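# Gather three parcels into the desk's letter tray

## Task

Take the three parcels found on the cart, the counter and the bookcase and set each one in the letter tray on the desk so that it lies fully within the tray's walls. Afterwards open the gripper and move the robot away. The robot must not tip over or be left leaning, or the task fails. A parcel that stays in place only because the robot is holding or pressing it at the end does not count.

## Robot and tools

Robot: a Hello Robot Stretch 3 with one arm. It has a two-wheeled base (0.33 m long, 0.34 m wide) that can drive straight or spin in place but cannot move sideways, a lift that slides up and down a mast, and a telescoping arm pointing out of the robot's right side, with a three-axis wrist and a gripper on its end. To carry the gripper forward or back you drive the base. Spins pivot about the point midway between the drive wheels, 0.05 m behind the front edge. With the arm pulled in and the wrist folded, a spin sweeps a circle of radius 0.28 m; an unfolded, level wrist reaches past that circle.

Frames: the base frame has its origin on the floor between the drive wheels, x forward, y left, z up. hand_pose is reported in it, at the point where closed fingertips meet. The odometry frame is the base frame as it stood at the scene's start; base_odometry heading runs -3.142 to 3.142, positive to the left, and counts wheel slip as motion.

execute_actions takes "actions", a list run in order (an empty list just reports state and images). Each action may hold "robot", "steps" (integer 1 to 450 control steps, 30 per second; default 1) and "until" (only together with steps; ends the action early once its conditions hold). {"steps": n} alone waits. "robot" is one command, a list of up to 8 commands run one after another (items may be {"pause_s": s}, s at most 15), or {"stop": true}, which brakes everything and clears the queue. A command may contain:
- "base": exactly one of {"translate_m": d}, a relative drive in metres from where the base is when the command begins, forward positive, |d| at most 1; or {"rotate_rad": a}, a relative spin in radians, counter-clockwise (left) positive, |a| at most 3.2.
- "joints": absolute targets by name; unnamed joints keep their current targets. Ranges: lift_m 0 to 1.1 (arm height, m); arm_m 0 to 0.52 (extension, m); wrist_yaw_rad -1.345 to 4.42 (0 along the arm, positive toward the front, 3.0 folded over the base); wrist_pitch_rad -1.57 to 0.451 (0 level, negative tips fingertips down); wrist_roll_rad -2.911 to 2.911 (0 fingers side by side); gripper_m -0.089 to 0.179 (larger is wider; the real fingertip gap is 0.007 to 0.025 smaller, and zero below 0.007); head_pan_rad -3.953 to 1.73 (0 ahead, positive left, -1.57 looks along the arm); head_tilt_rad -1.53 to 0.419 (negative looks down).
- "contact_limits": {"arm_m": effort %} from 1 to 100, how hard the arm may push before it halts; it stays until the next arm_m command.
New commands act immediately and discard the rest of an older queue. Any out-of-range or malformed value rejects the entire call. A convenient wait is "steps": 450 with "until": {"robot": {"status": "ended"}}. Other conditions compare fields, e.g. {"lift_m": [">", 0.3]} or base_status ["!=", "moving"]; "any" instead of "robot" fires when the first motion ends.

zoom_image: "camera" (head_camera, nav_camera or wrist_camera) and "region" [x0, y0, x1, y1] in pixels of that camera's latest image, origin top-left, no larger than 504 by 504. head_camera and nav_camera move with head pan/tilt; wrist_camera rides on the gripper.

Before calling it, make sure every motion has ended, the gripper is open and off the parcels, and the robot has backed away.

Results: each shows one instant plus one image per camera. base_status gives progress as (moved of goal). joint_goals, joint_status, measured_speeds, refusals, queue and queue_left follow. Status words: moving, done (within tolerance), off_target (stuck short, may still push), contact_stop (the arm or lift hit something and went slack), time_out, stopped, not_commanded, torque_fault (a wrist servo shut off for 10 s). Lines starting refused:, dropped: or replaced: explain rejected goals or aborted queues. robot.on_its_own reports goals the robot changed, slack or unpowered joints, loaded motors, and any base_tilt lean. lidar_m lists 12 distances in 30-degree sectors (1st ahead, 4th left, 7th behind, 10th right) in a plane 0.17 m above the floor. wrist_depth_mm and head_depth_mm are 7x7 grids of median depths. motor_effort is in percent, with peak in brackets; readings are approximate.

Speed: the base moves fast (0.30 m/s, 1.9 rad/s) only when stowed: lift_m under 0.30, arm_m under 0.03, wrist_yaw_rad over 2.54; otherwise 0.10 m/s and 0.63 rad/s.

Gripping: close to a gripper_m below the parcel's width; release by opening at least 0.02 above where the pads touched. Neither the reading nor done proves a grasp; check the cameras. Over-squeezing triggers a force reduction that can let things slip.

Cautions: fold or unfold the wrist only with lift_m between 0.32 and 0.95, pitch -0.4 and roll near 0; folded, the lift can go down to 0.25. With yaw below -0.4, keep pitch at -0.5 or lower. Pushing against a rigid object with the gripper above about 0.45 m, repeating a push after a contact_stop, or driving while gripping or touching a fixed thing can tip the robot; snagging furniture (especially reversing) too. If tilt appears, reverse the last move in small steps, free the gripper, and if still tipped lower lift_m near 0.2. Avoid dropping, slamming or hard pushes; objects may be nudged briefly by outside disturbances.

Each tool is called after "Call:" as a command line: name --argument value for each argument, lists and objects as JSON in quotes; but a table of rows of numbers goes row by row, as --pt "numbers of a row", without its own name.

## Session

Call:
execute_actions --actions '[]'

Scene clock: 0.00 s.
robot.base_odometry: x=+0.000 y=+0.000 heading=+0.000 (m, m, rad; robot's odometry frame)
robot.turned_by_wheels: +0.000 (rad since the last result)
robot.turned_by_imu: +0.000 (rad since the last result)
robot.base_tilt: forward=+2.5 right=-1.2 (deg)
robot.lidar_m: 1.98 1.85 1.49 1.91 1.79 1.82 2.04 1.59 1.74 2.48 1.96 2.01
robot.head_depth_mm: 1834 2737 2795 2794 2783 2790 2290 / 1831 2544 2589 2609 2624 2599 2255 / 1841 2339 2349 2390 2393 2372 2266 / 1854 2210 2159 2189 2186 2196 2136 / 1866 2035 2037 2070 2063 2046 2022 / 1850 1929 1924 1922 1927 1939 1938 / 1772 1801 1800 1810 1807 1808 1818
robot.base_status: not_commanded
robot.joint_positions: lift_m=+0.320 arm_m=+0.001 wrist_yaw_rad=+3.042 wrist_pitch_rad=-0.421 wrist_roll_rad=+0.003 gripper_m=+0.037 head_pan_rad=-0.014 head_tilt_rad=+0.008
robot.joint_goals: lift_m=+0.320 arm_m=+0.001 wrist_yaw_rad=+3.042 wrist_pitch_rad=-0.421 wrist_roll_rad=+0.003 gripper_m=+0.037 head_pan_rad=-0.014 head_tilt_rad=+0.008
robot.joint_status: lift_m=not_commanded arm_m=not_commanded wrist_yaw_rad=not_commanded wrist_pitch_rad=not_commanded wrist_roll_rad=not_commanded gripper_m=not_commanded head_pan_rad=not_commanded head_tilt_rad=not_commanded
robot.measured_speeds: translate_m=+0.000 rotate_rad=+0.000 lift_m=+0.000 arm_m=+0.000 wrist_yaw_rad=+0.000 wrist_pitch_rad=+0.000 wrist_roll_rad=+0.000 head_pan_rad=+0.000 head_tilt_rad=+0.000
robot: refusals=0 queue=idle queue_left=0
robot.motor_effort: left_wheel=+0 right_wheel=+0 lift_m=+43 arm_m=-1 wrist_yaw_rad=+0 wrist_pitch_rad=+8 wrist_roll_rad=+0 gripper_m=-1 head_pan_rad=+0 head_tilt_rad=+1 (%)
robot.hand_pose: x=+0.0010 y=+0.0773 z=+0.3323 quat_wxyz=(+0.182, +0.699, +0.113, +0.682) (m; robot's base frame)
robot.wrist_depth_mm: - - - - - - - / - - - - - - - / - - - - 998 969 965 / 818 808 782 791 775 768 753 / 660 655 - 632 648 626 621 / 552 550 - 546 506 531 520 / 476 496 - - 461 460 451
pictures: head_camera (sideways: a quarter turn clockwise sets it upright), nav_camera (sideways: a quarter turn counterclockwise sets it upright), wrist_camera
Images, in order (width x height): head_camera 896x504, nav_camera 672x504, wrist_camera 644x364.

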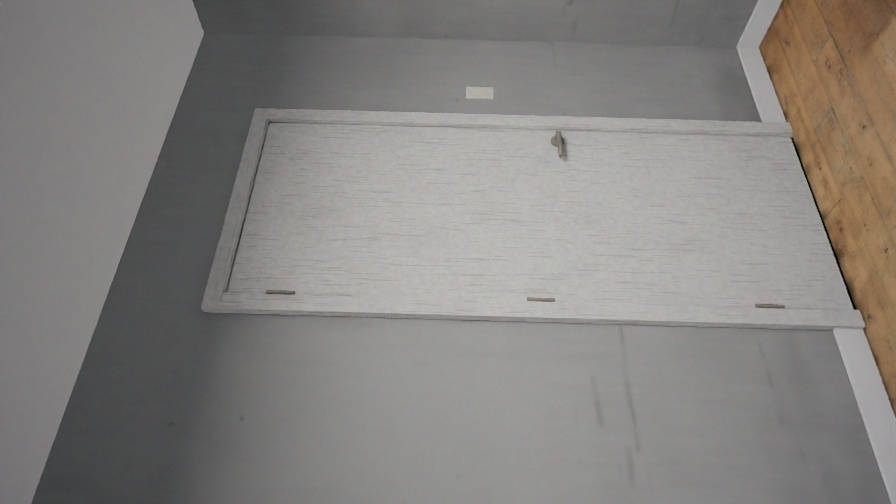

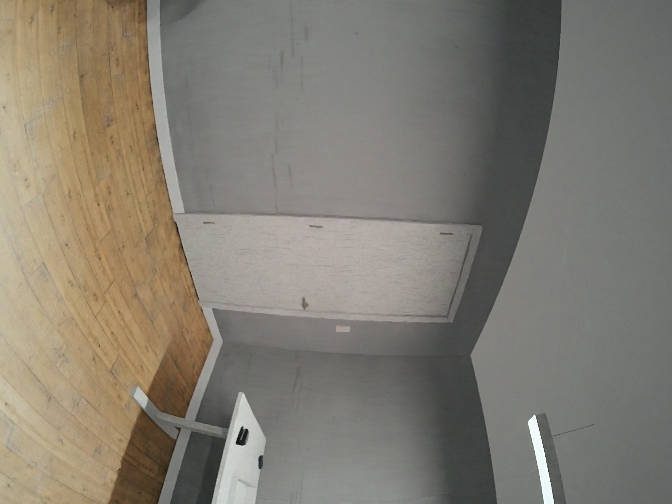

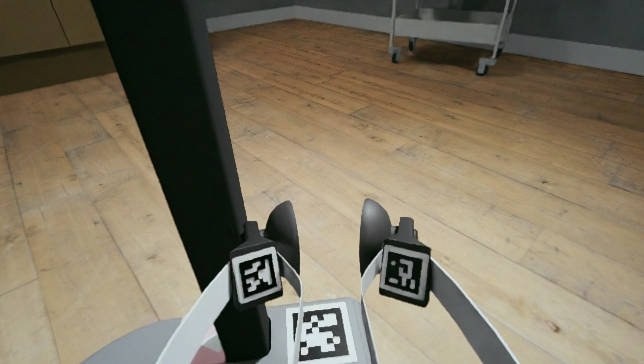

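Call:
execute_actions --actions '[{"robot": {"joints": {"head_pan_rad": -1.0, "head_tilt_rad": -0.35}}, "steps": 90, "until": {"robot": {"status": "ended"}}}]'

Scene clock: 3.77 s.
robot.base_odometry: x=+0.000 y=+0.000 heading=+0.000 (m, m, rad; robot's odometry frame)
robot.turned_by_wheels: +0.000 (rad since the last result)
robot.turned_by_imu: +0.000 (rad since the last result)
robot.base_tilt: forward=+2.6 right=-1.2 (deg)
robot.lidar_m: 1.98 1.85 1.48 1.91 1.79 1.82 2.04 1.59 1.73 2.48 1.96 2.02
robot.head_depth_mm: 2047 2170 2330 2452 2516 1848 1454 / 2039 2158 2353 2045 2372 1844 1455 / 2044 2173 2298 2072 2522 1839 1443 / 2036 2173 2336 2055 2483 1844 1456 / 2032 2200 2327 2021 2493 1832 1442 / 2035 2194 2364 2015 2485 1823 1440 / 2050 2199 2344 2026 2248 1818 1435
robot.base_status: not_commanded
robot.joint_positions: lift_m=+0.320 arm_m=+0.001 wrist_yaw_rad=+3.042 wrist_pitch_rad=-0.421 wrist_roll_rad=+0.003 gripper_m=+0.037 head_pan_rad=-0.993 head_tilt_rad=-0.345
robot.joint_goals: lift_m=+0.320 arm_m=+0.001 wrist_yaw_rad=+3.042 wrist_pitch_rad=-0.421 wrist_roll_rad=+0.003 gripper_m=+0.037 head_pan_rad=-1.000 head_tilt_rad=-0.350
robot.joint_status: lift_m=not_commanded arm_m=not_commanded wrist_yaw_rad=not_commanded wrist_pitch_rad=not_commanded wrist_roll_rad=not_commanded gripper_m=not_commanded head_pan_rad=done head_tilt_rad=done
robot.measured_speeds: translate_m=+0.000 rotate_rad=+0.000 lift_m=+0.000 arm_m=+0.000 wrist_yaw_rad=+0.000 wrist_pitch_rad=+0.000 wrist_roll_rad=+0.000 head_pan_rad=+0.000 head_tilt_rad=+0.000
robot: refusals=0 queue=done queue_left=0
robot.motor_effort: left_wheel=+0(0) right_wheel=-1(1) lift_m=+43(43) arm_m=+0(0) wrist_yaw_rad=+0(0) wrist_pitch_rad=+8(9) wrist_roll_rad=+0(0) gripper_m=-1(1) head_pan_rad=-4(55) head_tilt_rad=-1(17) (%)
robot.hand_pose: x=+0.0010 y=+0.0773 z=+0.3323 quat_wxyz=(+0.182, +0.699, +0.113, +0.682) (m; robot's base frame)
robot.wrist_depth_mm: - - - - - - - / - - - - - - - / - - - - - 965 958 / 816 806 787 785 782 766 742 / 662 661 - 644 650 629 623 / 554 552 - 549 504 530 522 / 478 497 - - 463 456 456
pictures: head_camera (sideways: a quarter turn clockwise sets it upright), nav_camera (sideways: a quarter turn counterclockwise sets it upright), wrist_camera
Images, in order (width x height): head_camera 896x504, nav_camera 672x504, wrist_camera 644x364.

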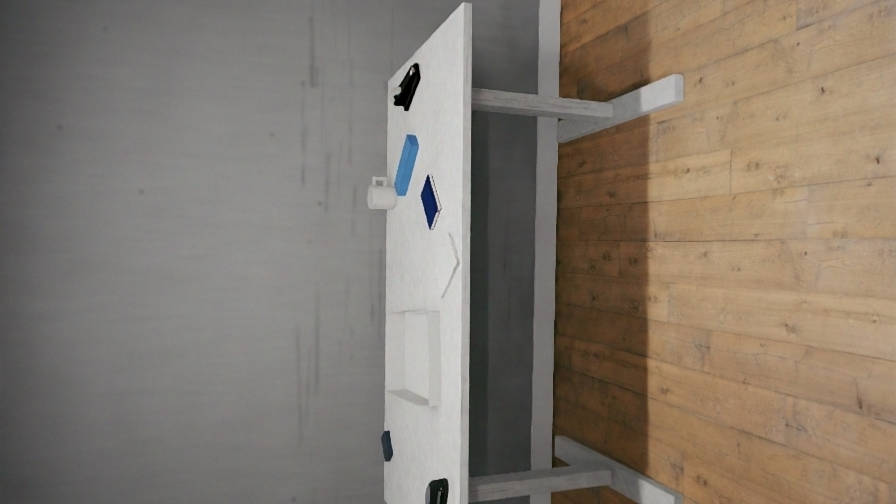

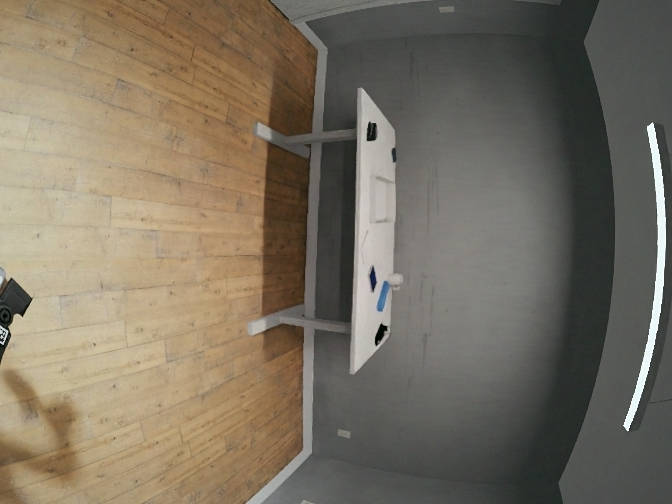

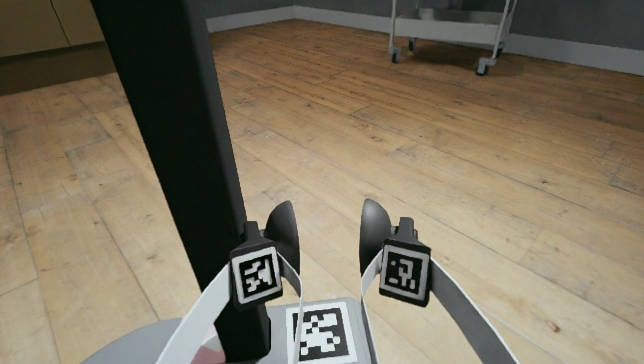

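Call:
execute_actions --actions '[{"robot": {"joints": {"head_pan_rad": -2.2, "head_tilt_rad": -0.35}}, "steps": 90, "until": {"robot": {"status": "ended"}}}]'

Scene clock: 10.83 s.
robot.base_odometry: x=+0.000 y=+0.000 heading=+0.000 (m, m, rad; robot's odometry frame)
robot.turned_by_wheels: +0.000 (rad since the last result)
robot.turned_by_imu: +0.000 (rad since the last result)
robot.base_tilt: forward=+2.6 right=-1.2 (deg)
robot.lidar_m: 1.98 1.85 1.48 1.91 1.79 1.82 2.04 1.59 1.73 2.47 1.96 2.01
robot.head_depth_mm: 1586 1684 1735 1822 1958 1781 1449 / 1646 1737 1838 1898 2034 1825 1453 / 1701 1809 1912 1962 2127 1838 1445 / 1783 1893 1957 1938 2093 1842 1434 / 1857 1992 2121 2266 2374 1822 1439 / 1941 2061 2205 2412 2482 1830 1436 / 2037 2157 2365 2524 2451 1824 1432
robot.base_status: not_commanded
robot.joint_positions: lift_m=+0.320 arm_m=+0.001 wrist_yaw_rad=+3.042 wrist_pitch_rad=-0.421 wrist_roll_rad=+0.003 gripper_m=+0.037 head_pan_rad=-2.193 head_tilt_rad=-0.345
robot.joint_goals: lift_m=+0.320 arm_m=+0.001 wrist_yaw_rad=+3.042 wrist_pitch_rad=-0.421 wrist_roll_rad=+0.003 gripper_m=+0.037 head_pan_rad=-2.200 head_tilt_rad=-0.350
robot.joint_status: lift_m=not_commanded arm_m=not_commanded wrist_yaw_rad=not_commanded wrist_pitch_rad=not_commanded wrist_roll_rad=not_commanded gripper_m=not_commanded head_pan_rad=done head_tilt_rad=done
robot.measured_speeds: translate_m=+0.000 rotate_rad=+0.000 lift_m=+0.000 arm_m=+0.000 wrist_yaw_rad=+0.000 wrist_pitch_rad=+0.000 wrist_roll_rad=+0.000 head_pan_rad=+0.000 head_tilt_rad=+0.000
robot: refusals=0 queue=done queue_left=0
robot.motor_effort: left_wheel=+0(0) right_wheel=+0(1) lift_m=+43(43) arm_m=+0(0) wrist_yaw_rad=+0(0) wrist_pitch_rad=+8(8) wrist_roll_rad=+0(0) gripper_m=+0(1) head_pan_rad=-4(56) head_tilt_rad=-2(2) (%)
robot.hand_pose: x=+0.0010 y=+0.0773 z=+0.3323 quat_wxyz=(+0.182, +0.699, +0.113, +0.682) (m; robot's base frame)
robot.wrist_depth_mm: - - - - - - - / - - - - - - - / - - - - 988 - 966 / 813 818 814 777 769 758 751 / 663 665 - 648 650 627 623 / 559 548 - 538 507 532 526 / 477 491 - - 463 457 455
pictures: head_camera (sideways: a quarter turn clockwise sets it upright), nav_camera (sideways: a quarter turn counterclockwise sets it upright), wrist_camera
Images, in order (width x height): head_camera 896x504, nav_camera 672x504, wrist_camera 644x364.

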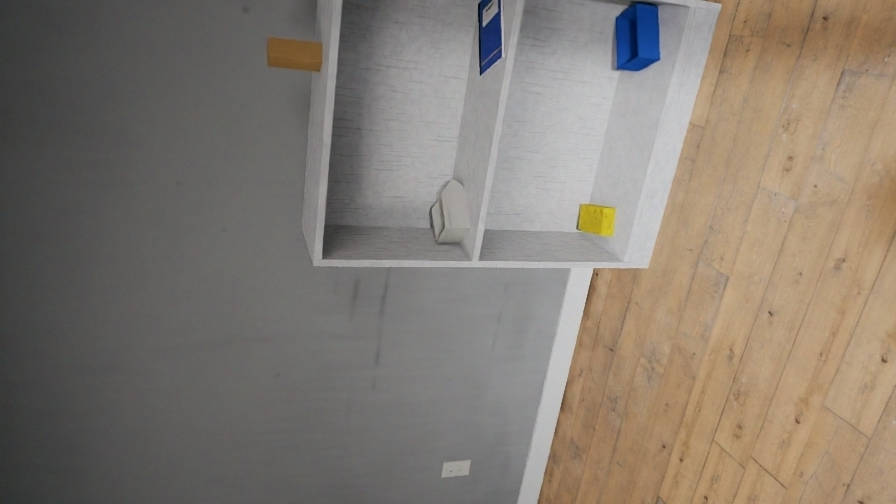

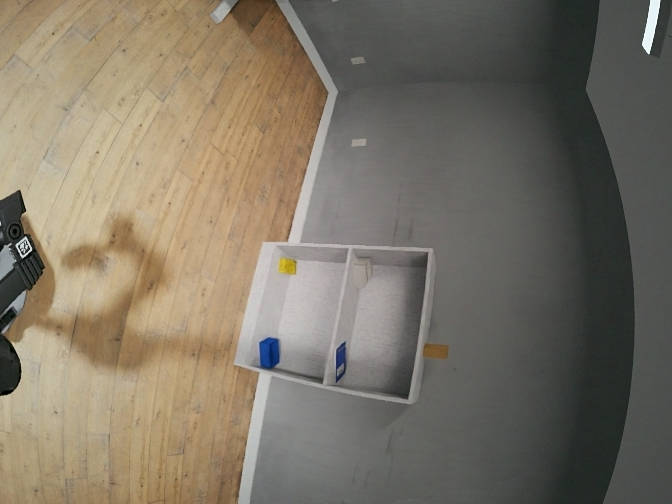

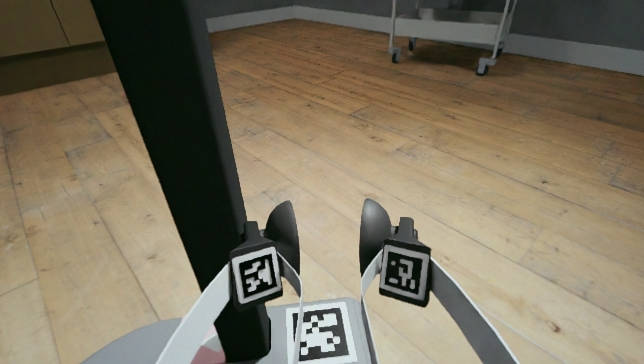

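Call:
execute_actions --actions '[{"robot": {"joints": {"head_pan_rad": -3.4, "head_tilt_rad": -0.35}}, "steps": 90, "until": {"robot": {"status": "ended"}}}]'

Scene clock: 16.83 s.
robot.base_odometry: x=+0.000 y=+0.000 heading=+0.000 (m, m, rad; robot's odometry frame)
robot.turned_by_wheels: +0.000 (rad since the last result)
robot.turned_by_imu: +0.000 (rad since the last result)
robot.base_tilt: forward=+2.5 right=-1.1 (deg)
robot.lidar_m: 1.99 1.86 1.49 1.91 1.79 1.82 2.03 1.59 1.74 2.48 1.96 2.02
robot.head_depth_mm: 2266 2363 2393 1941 2064 1850 1446 / 2459 2572 2695 2144 2245 1846 1454 / 2594 2762 2958 3146 2516 1831 1452 / 2427 2593 2796 3003 2465 1835 1445 / 2184 2338 2491 2655 2488 1819 1438 / 1996 2109 2244 2376 2414 1820 1441 / 1828 1945 2062 2165 2227 1827 1436
robot.base_status: not_commanded
robot.joint_positions: lift_m=+0.320 arm_m=+0.001 wrist_yaw_rad=+3.042 wrist_pitch_rad=-0.421 wrist_roll_rad=+0.003 gripper_m=+0.037 head_pan_rad=-3.393 head_tilt_rad=-0.345
robot.joint_goals: lift_m=+0.320 arm_m=+0.001 wrist_yaw_rad=+3.042 wrist_pitch_rad=-0.421 wrist_roll_rad=+0.003 gripper_m=+0.037 head_pan_rad=-3.400 head_tilt_rad=-0.350
robot.joint_status: lift_m=not_commanded arm_m=not_commanded wrist_yaw_rad=not_commanded wrist_pitch_rad=not_commanded wrist_roll_rad=not_commanded gripper_m=not_commanded head_pan_rad=done head_tilt_rad=done
robot.measured_speeds: translate_m=+0.000 rotate_rad=+0.000 lift_m=+0.000 arm_m=+0.000 wrist_yaw_rad=+0.000 wrist_pitch_rad=+0.000 wrist_roll_rad=+0.000 head_pan_rad=+0.000 head_tilt_rad=+0.000
robot: refusals=0 queue=done queue_left=0
robot.motor_effort: left_wheel=+0(0) right_wheel=+0(1) lift_m=+43(43) arm_m=-1(0) wrist_yaw_rad=+0(0) wrist_pitch_rad=+8(8) wrist_roll_rad=+0(0) gripper_m=-1(0) head_pan_rad=-4(55) head_tilt_rad=-2(1) (%)
robot.hand_pose: x=+0.0010 y=+0.0773 z=+0.3323 quat_wxyz=(+0.182, +0.699, +0.113, +0.682) (m; robot's base frame)
robot.wrist_depth_mm: - - - - - - - / - - - - - - - / - - - - 999 979 986 / 807 807 786 788 777 757 749 / 660 663 - 646 655 619 615 / 559 551 - 543 502 536 529 / 477 500 - - 469 461 456
pictures: head_camera (sideways: a quarter turn clockwise sets it upright), nav_camera (sideways: a quarter turn counterclockwise sets it upright), wrist_camera
Images, in order (width x height): head_camera 896x504, nav_camera 672x504, wrist_camera 644x364.

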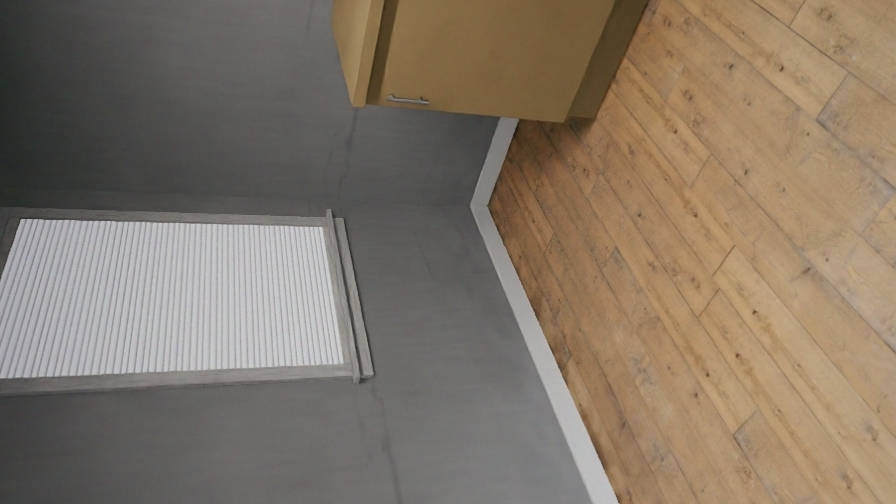

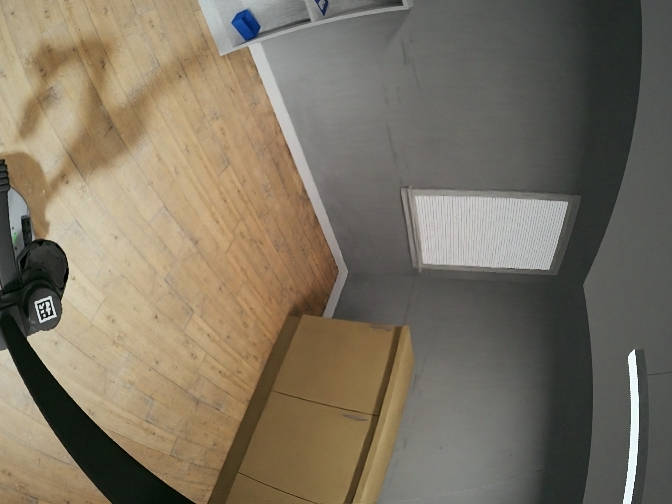

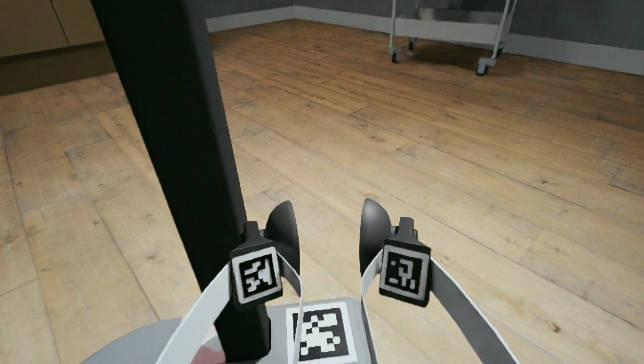

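Call:
execute_actions --actions '[{"robot": {"joints": {"head_pan_rad": -3.95, "head_tilt_rad": -0.35}}, "steps": 90, "until": {"robot": {"status": "ended"}}}]'

Scene clock: 22.70 s.
robot.base_odometry: x=+0.000 y=+0.000 heading=+0.000 (m, m, rad; robot's odometry frame)
robot.turned_by_wheels: +0.000 (rad since the last result)
robot.turned_by_imu: +0.000 (rad since the last result)
robot.base_tilt: forward=+2.5 right=-1.2 (deg)
robot.lidar_m: 1.98 1.86 1.49 1.91 1.79 1.82 2.05 1.60 1.74 2.48 1.96 2.02
robot.head_depth_mm: - - - - - - - / 2051 2181 - - - - - / 2107 2216 2291 1876 2025 1835 1444 / 2109 2276 2362 1931 2090 1837 1439 / 2176 2334 2406 1964 2149 1815 1436 / 2224 2372 2484 2025 2186 1842 1437 / 2254 2443 2566 2775 2339 1809 1442
robot.base_status: not_commanded
robot.joint_positions: lift_m=+0.320 arm_m=+0.001 wrist_yaw_rad=+3.042 wrist_pitch_rad=-0.421 wrist_roll_rad=+0.003 gripper_m=+0.037 head_pan_rad=-3.943 head_tilt_rad=-0.345
robot.joint_goals: lift_m=+0.320 arm_m=+0.001 wrist_yaw_rad=+3.042 wrist_pitch_rad=-0.421 wrist_roll_rad=+0.003 gripper_m=+0.037 head_pan_rad=-3.950 head_tilt_rad=-0.350
robot.joint_status: lift_m=not_commanded arm_m=not_commanded wrist_yaw_rad=not_commanded wrist_pitch_rad=not_commanded wrist_roll_rad=not_commanded gripper_m=not_commanded head_pan_rad=done head_tilt_rad=done
robot.measured_speeds: translate_m=+0.000 rotate_rad=+0.000 lift_m=+0.000 arm_m=+0.000 wrist_yaw_rad=+0.000 wrist_pitch_rad=+0.000 wrist_roll_rad=+0.000 head_pan_rad=+0.000 head_tilt_rad=+0.000
robot: refusals=0 queue=done queue_left=0
robot.motor_effort: left_wheel=+0(0) right_wheel=+0(1) lift_m=+43(43) arm_m=-1(0) wrist_yaw_rad=+0(0) wrist_pitch_rad=+9(8) wrist_roll_rad=+0(0) gripper_m=-1(0) head_pan_rad=-4(48) head_tilt_rad=-1(2) (%)
robot.hand_pose: x=+0.0010 y=+0.0773 z=+0.3323 quat_wxyz=(+0.182, +0.699, +0.113, +0.682) (m; robot's base frame)
robot.wrist_depth_mm: - - - - - - - / - - - - - - - / - - - - - 972 959 / 821 799 790 788 774 771 753 / 669 656 - 641 661 618 618 / 552 556 - 540 507 528 523 / 480 496 - - 463 453 453
pictures: head_camera (sideways: a quarter turn clockwise sets it upright), nav_camera (sideways: a quarter turn counterclockwise sets it upright), wrist_camera
Images, in order (width x height): head_camera 896x504, nav_camera 672x504, wrist_camera 644x364.

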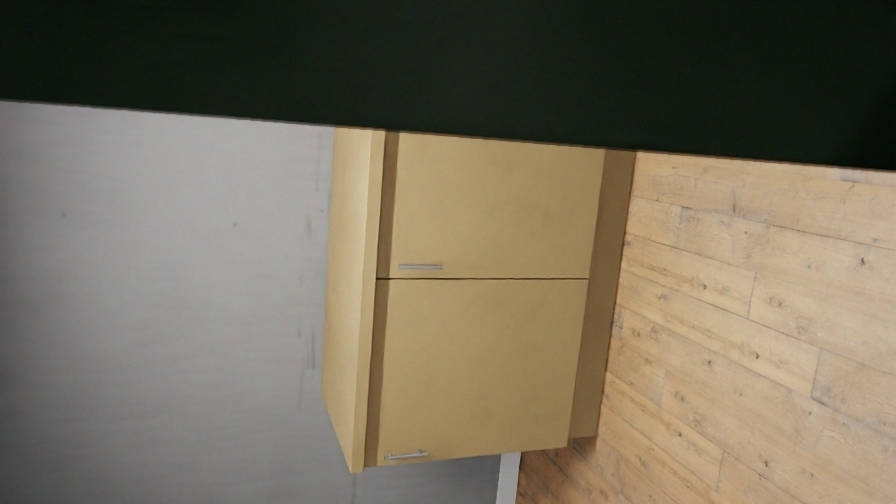

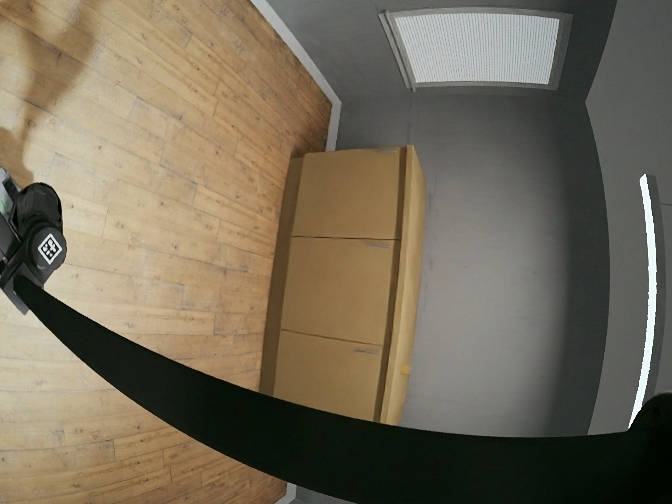

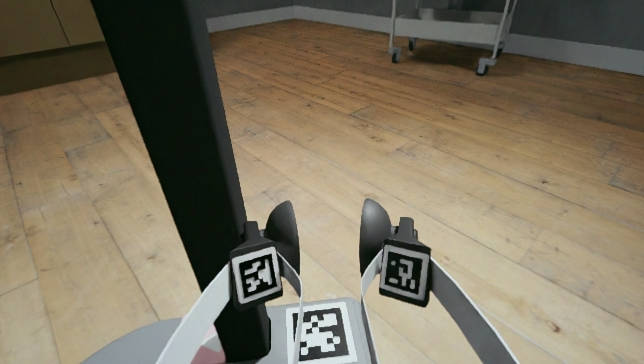

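Call:
execute_actions --actions '[{"robot": {"joints": {"head_pan_rad": 1.73, "head_tilt_rad": -0.3}}, "steps": 150, "until": {"robot": {"status": "ended"}}}]'

Scene clock: 27.67 s.
robot.base_odometry: x=+0.000 y=+0.000 heading=+0.000 (m, m, rad; robot's odometry frame)
robot.turned_by_wheels: +0.000 (rad since the last result)
robot.turned_by_imu: +0.000 (rad since the last result)
robot.base_tilt: forward=+2.5 right=-1.1 (deg)
robot.lidar_m: 1.98 1.85 1.48 1.91 1.79 1.82 2.04 1.60 1.74 2.47 1.96 2.01
robot.head_depth_mm: 2394 2455 2496 2634 2540 1915 1500 / 2545 2694 2865 3053 2656 1915 1494 / 2423 2577 2763 2940 2667 1932 1498 / 2291 2461 2597 2772 2513 1906 1499 / 2226 2330 2446 1950 2101 1904 1490 / 2123 2237 2325 1859 1977 1897 1516 / - - - - - - -
robot.base_status: not_commanded
robot.joint_positions: lift_m=+0.320 arm_m=+0.001 wrist_yaw_rad=+3.042 wrist_pitch_rad=-0.421 wrist_roll_rad=+0.003 gripper_m=+0.037 head_pan_rad=+1.709 head_tilt_rad=-0.310
robot.joint_goals: lift_m=+0.320 arm_m=+0.001 wrist_yaw_rad=+3.042 wrist_pitch_rad=-0.421 wrist_roll_rad=+0.003 gripper_m=+0.037 head_pan_rad=+1.730 head_tilt_rad=-0.300
robot.joint_status: lift_m=not_commanded arm_m=not_commanded wrist_yaw_rad=not_commanded wrist_pitch_rad=not_commanded wrist_roll_rad=not_commanded gripper_m=not_commanded head_pan_rad=off_target head_tilt_rad=done
robot.measured_speeds: translate_m=+0.000 rotate_rad=+0.000 lift_m=+0.000 arm_m=+0.000 wrist_yaw_rad=+0.000 wrist_pitch_rad=+0.000 wrist_roll_rad=+0.000 head_pan_rad=+0.000 head_tilt_rad=+0.000
robot: refusals=0 queue=dropped queue_left=0
robot.motor_effort: left_wheel=+0(0) right_wheel=+0(0) lift_m=+43(43) arm_m=+0(0) wrist_yaw_rad=+0(0) wrist_pitch_rad=+8(8) wrist_roll_rad=+0(0) gripper_m=+0(1) head_pan_rad=+5(55) head_tilt_rad=+3(7) (%)
robot.hand_pose: x=+0.0010 y=+0.0773 z=+0.3323 quat_wxyz=(+0.182, +0.699, +0.113, +0.682) (m; robot's base frame)
robot.wrist_depth_mm: - - - - - - - / - - - - - - - / - - - - 994 964 966 / 810 821 797 784 773 769 749 / 657 653 - 640 656 623 605 / 555 550 - 541 504 533 528 / 476 499 - - 468 456 458
pictures: head_camera (sideways: a quarter turn clockwise sets it upright), nav_camera (sideways: a quarter turn counterclockwise sets it upright), wrist_camera
Images, in order (width x height): head_camera 896x504, nav_camera 672x504, wrist_camera 644x364.

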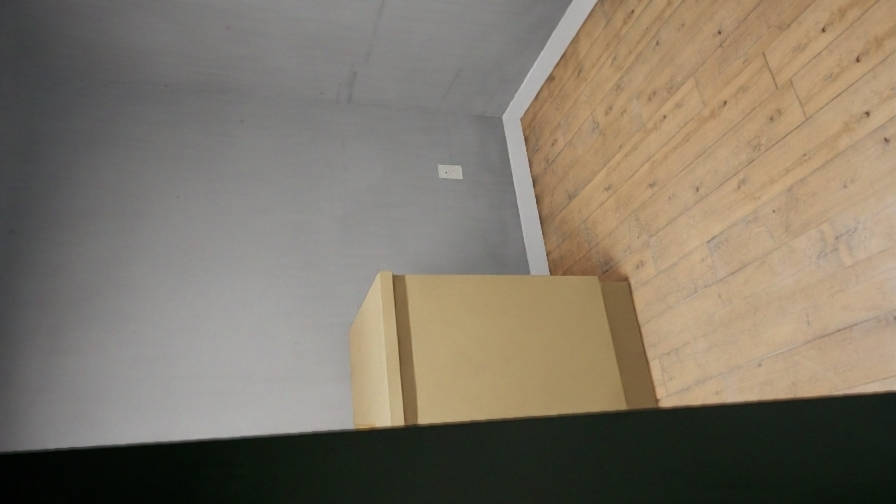

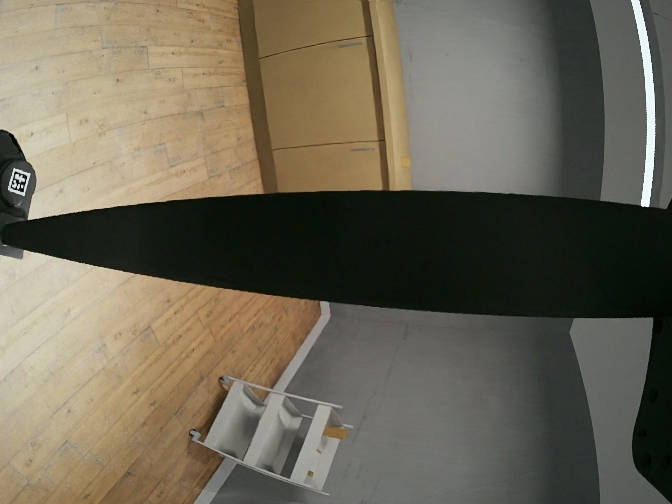

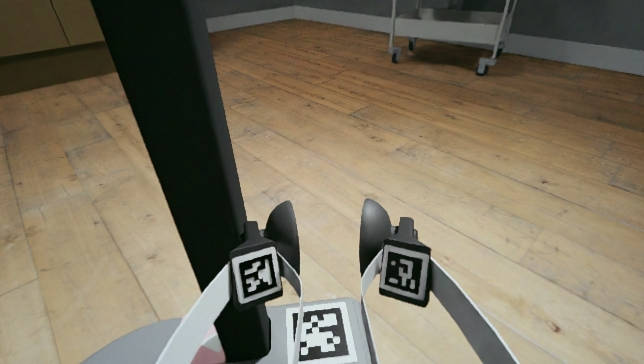

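Call:
execute_actions --actions '[{"robot": [{"joints": {"lift_m": 0.25, "head_pan_rad": 0.0, "head_tilt_rad": -0.3}, "base": {"rotate_rad": 1.93}}], "steps": 200, "until": {"robot": {"status": "ended"}}}]'

Scene clock: 45.57 s.
robot.base_odometry: x=+0.000 y=+0.000 heading=+1.930 (m, m, rad; robot's odometry frame)
robot.turned_by_wheels: +1.930 (rad since the last result)
robot.turned_by_imu: +1.899 (rad since the last result)
robot.base_tilt: forward=+2.6 right=-1.1 (deg)
robot.lidar_m: 1.79 1.79 2.20 1.59 1.67 2.20 1.97 2.02 2.13 1.86 1.48 1.53
robot.head_depth_mm: 2294 2402 2615 2786 2698 1935 1502 / 2233 2368 2508 2695 2696 1927 1497 / 2176 2311 2429 1948 2085 1925 1491 / 2133 2260 2359 1892 2016 1920 1491 / 2107 2228 2336 1848 1968 1917 1493 / 2061 2170 2274 1817 1925 1898 1475 / 2000 2118 2246 1765 1883 1904 1481
robot.base_status: done (rotate_rad +1.9299 of +1.9300)
robot.joint_positions: lift_m=+0.250 arm_m=+0.001 wrist_yaw_rad=+3.042 wrist_pitch_rad=-0.422 wrist_roll_rad=+0.003 gripper_m=+0.037 head_pan_rad=+0.007 head_tilt_rad=-0.309
robot.joint_goals: lift_m=+0.250 arm_m=+0.001 wrist_yaw_rad=+3.042 wrist_pitch_rad=-0.422 wrist_roll_rad=+0.003 gripper_m=+0.037 head_pan_rad=+0.000 head_tilt_rad=-0.300
robot.joint_status: lift_m=done arm_m=not_commanded wrist_yaw_rad=not_commanded wrist_pitch_rad=not_commanded wrist_roll_rad=not_commanded gripper_m=not_commanded head_pan_rad=done head_tilt_rad=done
robot.measured_speeds: translate_m=+0.000 rotate_rad=+0.000 lift_m=+0.000 arm_m=+0.000 wrist_yaw_rad=+0.000 wrist_pitch_rad=+0.000 wrist_roll_rad=+0.000 head_pan_rad=+0.000 head_tilt_rad=+0.000
robot: refusals=0 queue=done queue_left=0
robot.motor_effort: left_wheel=-2(12) right_wheel=+2(6) lift_m=+30(44) arm_m=+0(0) wrist_yaw_rad=+0(0) wrist_pitch_rad=+9(9) wrist_roll_rad=+0(0) gripper_m=+0(1) head_pan_rad=-5(54) head_tilt_rad=+3(4) (%)
robot.hand_pose: x=+0.0010 y=+0.0771 z=+0.2622 quat_wxyz=(+0.183, +0.699, +0.113, +0.682) (m; robot's base frame)
robot.wrist_depth_mm: - - - - - - - / - - - - - - - / 892 883 863 858 832 822 805 / 688 683 672 662 654 642 634 / 554 547 - 550 556 524 519 / 469 498 - - 428 449 441 / - - - - 392 387 386
pictures: head_camera (sideways: a quarter turn clockwise sets it upright), nav_camera (sideways: a quarter turn counterclockwise sets it upright), wrist_camera
Images, in order (width x height): head_camera 896x504, nav_camera 672x504, wrist_camera 644x364.

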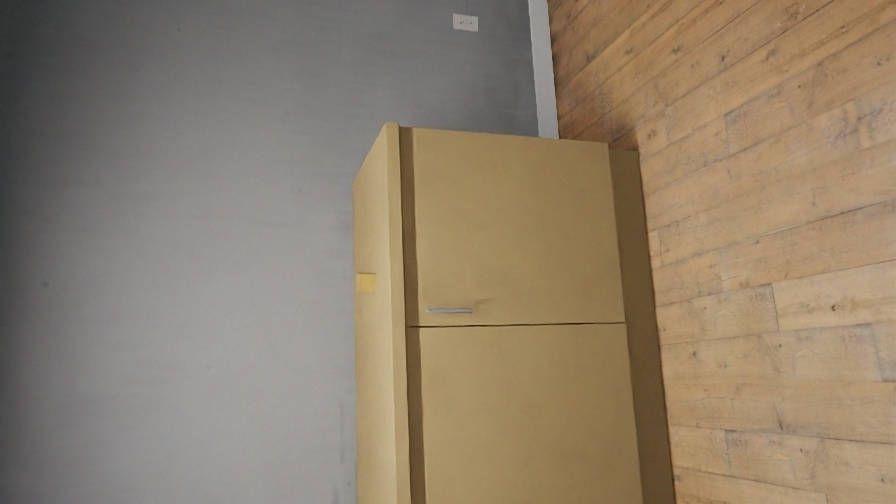

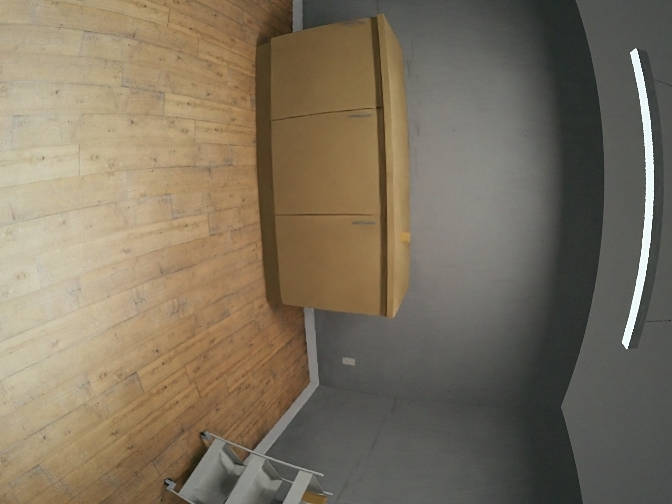

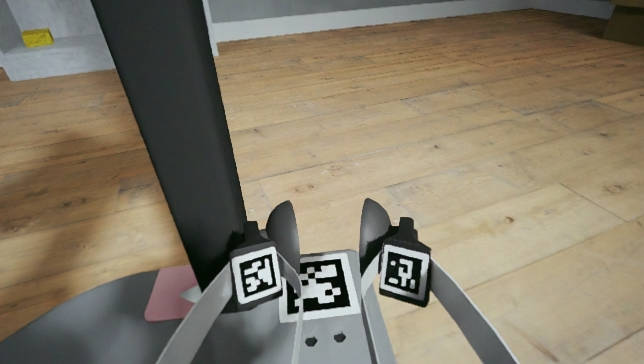

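Call:
execute_actions --actions '[{"robot": [{"base": {"translate_m": 1.0}}, {"base": {"translate_m": 0.41}}], "steps": 300, "until": {"robot": {"status": "ended"}}}]'

Scene clock: 60.73 s.
robot.base_odometry: x=-0.496 y=+1.320 heading=+1.930 (m, m, rad; robot's odometry frame)
robot.turned_by_wheels: +0.000 (rad since the last result)
robot.turned_by_imu: +0.006 (rad since the last result)
robot.base_tilt: forward=+2.5 right=-1.3 (deg)
robot.lidar_m: 0.43 0.43 0.50 0.87 2.27 2.32 3.36 2.94 1.10 0.99 1.50 0.49
robot.head_depth_mm: 946 1007 1075 1153 1206 578 555 / 930 986 1051 1121 802 576 537 / 911 964 1023 1083 799 574 496 / 889 946 1003 1059 796 574 495 / 875 926 977 1031 791 573 478 / 858 908 961 1017 790 569 460 / 842 887 941 993 783 569 459
robot.base_status: done (translate_m +0.4100 of +0.4100)
robot.joint_positions: lift_m=+0.250 arm_m=+0.001 wrist_yaw_rad=+3.042 wrist_pitch_rad=-0.422 wrist_roll_rad=+0.003 gripper_m=+0.037 head_pan_rad=+0.007 head_tilt_rad=-0.309
robot.joint_goals: lift_m=+0.250 arm_m=+0.001 wrist_yaw_rad=+3.042 wrist_pitch_rad=-0.422 wrist_roll_rad=+0.003 gripper_m=+0.037 head_pan_rad=+0.000 head_tilt_rad=-0.300
robot.joint_status: lift_m=done arm_m=not_commanded wrist_yaw_rad=not_commanded wrist_pitch_rad=not_commanded wrist_roll_rad=not_commanded gripper_m=not_commanded head_pan_rad=done head_tilt_rad=done
robot.measured_speeds: translate_m=+0.000 rotate_rad=+0.000 lift_m=+0.000 arm_m=+0.000 wrist_yaw_rad=+0.000 wrist_pitch_rad=+0.000 wrist_roll_rad=+0.000 head_pan_rad=+0.000 head_tilt_rad=+0.000
robot: refusals=0 queue=done queue_left=0
robot.motor_effort: left_wheel=-2(11) right_wheel=+1(5) lift_m=+30(30) arm_m=-1(1) wrist_yaw_rad=+0(1) wrist_pitch_rad=+9(9) wrist_roll_rad=+0(0) gripper_m=+0(1) head_pan_rad=-4(5) head_tilt_rad=+2(3) (%)
robot.hand_pose: x=+0.0010 y=+0.0771 z=+0.2621 quat_wxyz=(+0.183, +0.699, +0.113, +0.682) (m; robot's base frame)
robot.wrist_depth_mm: - - - - 695 489 382 / - - - - 799 511 391 / 914 905 856 843 790 598 406 / 683 687 670 662 650 604 476 / 555 552 - 562 556 531 485 / 471 494 - - 426 448 439 / - - - - 390 391 385
pictures: head_camera (sideways: a quarter turn clockwise sets it upright), nav_camera (sideways: a quarter turn counterclockwise sets it upright), wrist_camera
Images, in order (width x height): head_camera 896x504, nav_camera 672x504, wrist_camera 644x364.

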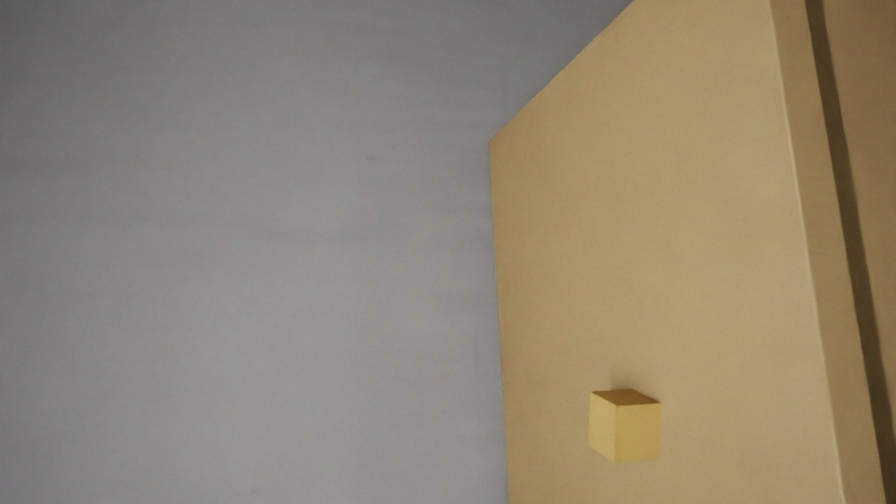

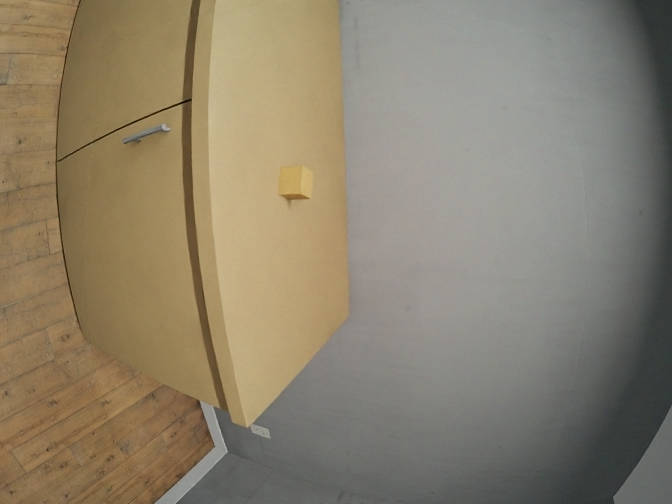

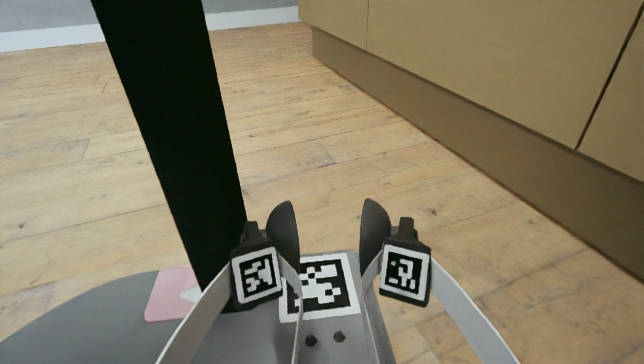

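Call:
execute_actions --actions '[{"robot": [{"base": {"rotate_rad": 1.837}, "joints": {"head_pan_rad": -1.57, "head_tilt_rad": -0.6}}, {"joints": {"lift_m": 0.93}}, {"joints": {"wrist_yaw_rad": 0.0, "gripper_m": 0.12}}], "steps": 400, "until": {"robot": {"status": "ended"}}}]'

Scene clock: 81.33 s.
robot.base_odometry: x=-0.496 y=+1.320 heading=-2.516 (m, m, rad; robot's odometry frame)
robot.turned_by_wheels: +1.837 (rad since the last result)
robot.turned_by_imu: +1.807 (rad since the last result)
robot.base_tilt: forward=+2.6 right=-1.2 (deg)
robot.lidar_m: 2.26 2.32 2.84 3.39 2.11 0.99 1.27 1.46 0.44 0.43 0.45 0.61
robot.head_depth_mm: 843 930 973 681 543 - - / 846 938 966 682 562 - - / 854 947 971 682 561 - - / 861 955 967 662 561 640 795 / 864 962 966 681 541 651 802 / 872 967 966 679 560 646 817 / 876 977 965 679 559 669 837
robot.base_status: done (rotate_rad +1.8369 of +1.8370)
robot.joint_positions: lift_m=+0.930 arm_m=+0.001 wrist_yaw_rad=+0.003 wrist_pitch_rad=-0.422 wrist_roll_rad=+0.003 gripper_m=+0.120 head_pan_rad=-1.563 head_tilt_rad=-0.593
robot.joint_goals: lift_m=+0.930 arm_m=+0.001 wrist_yaw_rad=+0.000 wrist_pitch_rad=-0.422 wrist_roll_rad=+0.003 gripper_m=+0.120 head_pan_rad=-1.570 head_tilt_rad=-0.600
robot.joint_status: lift_m=done arm_m=not_commanded wrist_yaw_rad=done wrist_pitch_rad=not_commanded wrist_roll_rad=not_commanded gripper_m=done head_pan_rad=done head_tilt_rad=done
robot.measured_speeds: translate_m=+0.000 rotate_rad=+0.000 lift_m=+0.000 arm_m=+0.000 wrist_yaw_rad=+0.000 wrist_pitch_rad=+0.000 wrist_roll_rad=+0.000 head_pan_rad=+0.000 head_tilt_rad=+0.000
robot: refusals=0 queue=done queue_left=0
robot.motor_effort: left_wheel=-2(13) right_wheel=+1(6) lift_m=+55(58) arm_m=+0(0) wrist_yaw_rad=-3(3) wrist_pitch_rad=+9(9) wrist_roll_rad=+0(0) gripper_m=+0(87) head_pan_rad=-4(58) head_tilt_rad=-2(17) (%)
robot.hand_pose: x=-0.0210 y=-0.3696 z=+0.9414 quat_wxyz=(+0.691, +0.149, -0.692, -0.148) (m; robot's base frame)
robot.wrist_depth_mm: 710 707 716 718 695 711 724 / 507 501 416 433 461 452 483 / 354 347 342 338 332 326 321 / 270 267 262 259 256 253 250 / 225 225 222 221 221 223 221 / 280 270 279 281 282 - 282 / 325 326 326 327 328 330 331
pictures: head_camera (sideways: a quarter turn clockwise sets it upright), nav_camera (sideways: a quarter turn counterclockwise sets it upright), wrist_camera
Images, in order (width x height): head_camera 896x504, nav_camera 672x504, wrist_camera 644x364.

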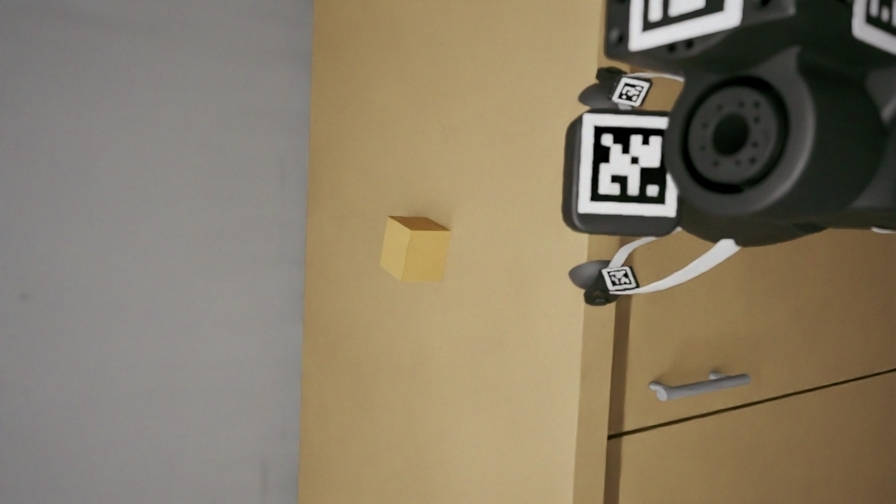

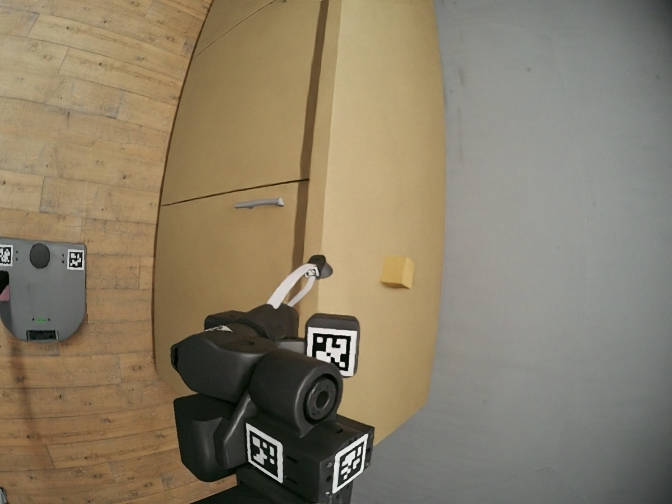

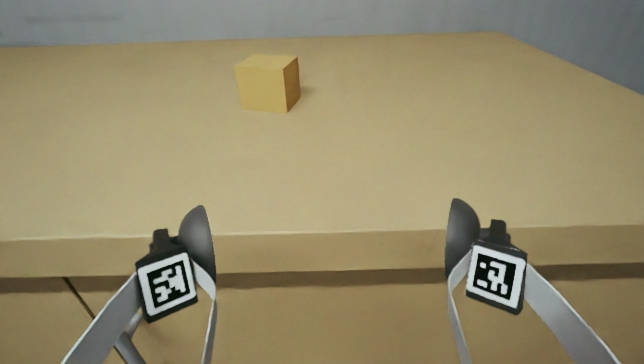

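Call:
execute_actions --actions '[{"robot": {"base": {"translate_m": 0.075}, "joints": {"arm_m": 0.2, "lift_m": 0.92}}, "steps": 200, "until": {"robot": {"status": "ended"}}}]'

Scene clock: 97.17 s.
robot.base_odometry: x=-0.556 y=+1.276 heading=-2.516 (m, m, rad; robot's odometry frame)
robot.turned_by_wheels: +0.000 (rad since the last result)
robot.turned_by_imu: +0.000 (rad since the last result)
robot.base_tilt: forward=+2.6 right=-1.2 (deg)
robot.lidar_m: 2.19 2.25 2.77 3.27 2.21 1.06 1.33 0.60 0.44 0.43 0.45 0.62
robot.head_depth_mm: 842 934 992 - 524 616 754 / 848 939 1007 - 520 624 766 / 854 947 966 - 525 633 778 / 858 951 970 709 542 642 789 / 867 958 968 678 542 637 806 / 872 971 964 679 560 659 823 / 876 972 967 679 561 672 837
robot.base_status: done (translate_m +0.0750 of +0.0750)
robot.joint_positions: lift_m=+0.920 arm_m=+0.200 wrist_yaw_rad=+0.001 wrist_pitch_rad=-0.422 wrist_roll_rad=+0.003 gripper_m=+0.120 head_pan_rad=-1.563 head_tilt_rad=-0.593
robot.joint_goals: lift_m=+0.920 arm_m=+0.200 wrist_yaw_rad=+0.000 wrist_pitch_rad=-0.422 wrist_roll_rad=+0.003 gripper_m=+0.120 head_pan_rad=-1.570 head_tilt_rad=-0.600
robot.joint_status: lift_m=done arm_m=done wrist_yaw_rad=done wrist_pitch_rad=not_commanded wrist_roll_rad=not_commanded gripper_m=done head_pan_rad=done head_tilt_rad=done
robot.measured_speeds: translate_m=+0.000 rotate_rad=+0.000 lift_m=+0.000 arm_m=+0.000 wrist_yaw_rad=+0.000 wrist_pitch_rad=+0.000 wrist_roll_rad=+0.000 head_pan_rad=+0.000 head_tilt_rad=+0.000
robot: refusals=0 queue=done queue_left=0
robot.motor_effort: left_wheel=-3(6) right_wheel=+1(2) lift_m=+30(56) arm_m=+2(2) wrist_yaw_rad=-2(3) wrist_pitch_rad=+9(9) wrist_roll_rad=+0(0) gripper_m=-1(0) head_pan_rad=-4(4) head_tilt_rad=-2(3) (%)
robot.hand_pose: x=-0.0212 y=-0.5685 z=+0.9321 quat_wxyz=(+0.691, +0.149, -0.692, -0.148) (m; robot's base frame)
robot.wrist_depth_mm: 530 543 542 547 542 548 548 / 476 466 453 442 428 420 412 / 330 323 318 212 290 304 298 / 251 249 246 199 228 235 233 / 204 206 200 198 196 200 192 / 171 177 168 167 166 - 162 / 152 143 146 145 144 143 141
pictures: head_camera (sideways: a quarter turn clockwise sets it upright), nav_camera (sideways: a quarter turn counterclockwise sets it upright), wrist_camera
Images, in order (width x height): head_camera 896x504, nav_camera 672x504, wrist_camera 644x364.

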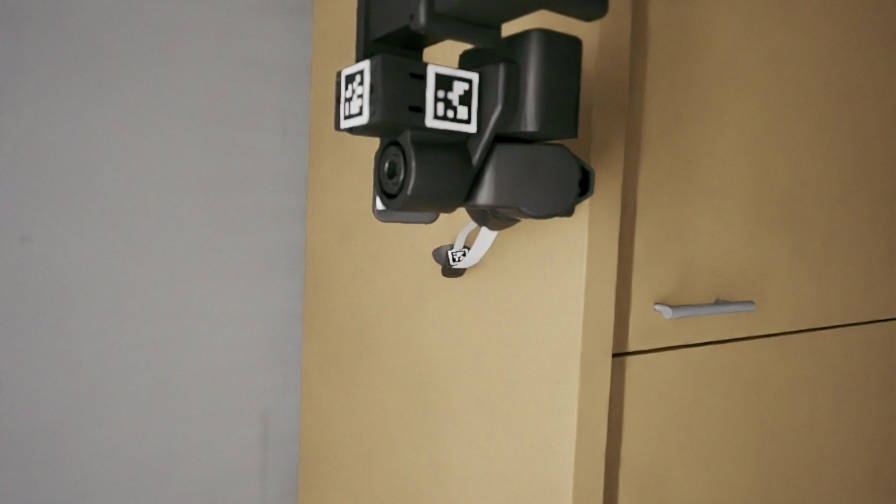

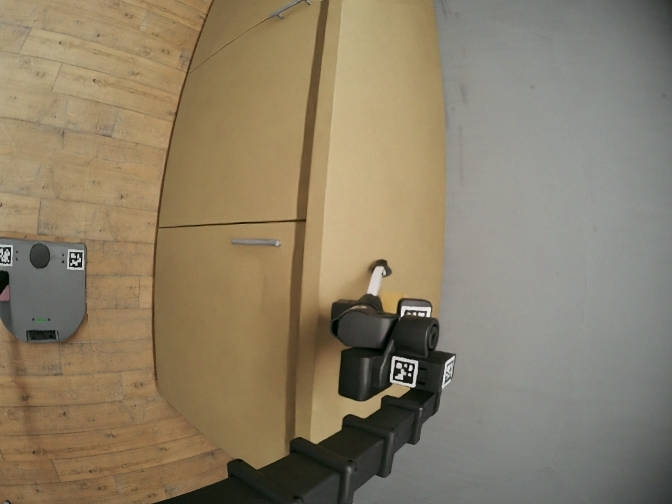

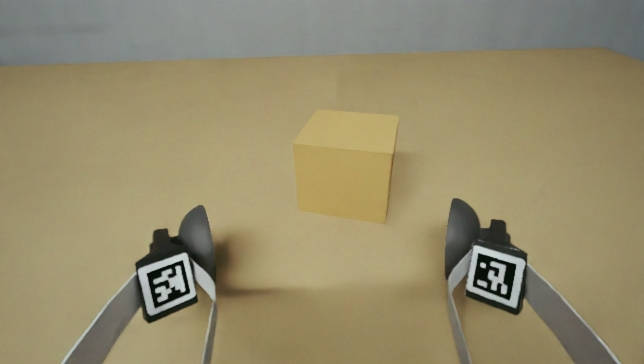

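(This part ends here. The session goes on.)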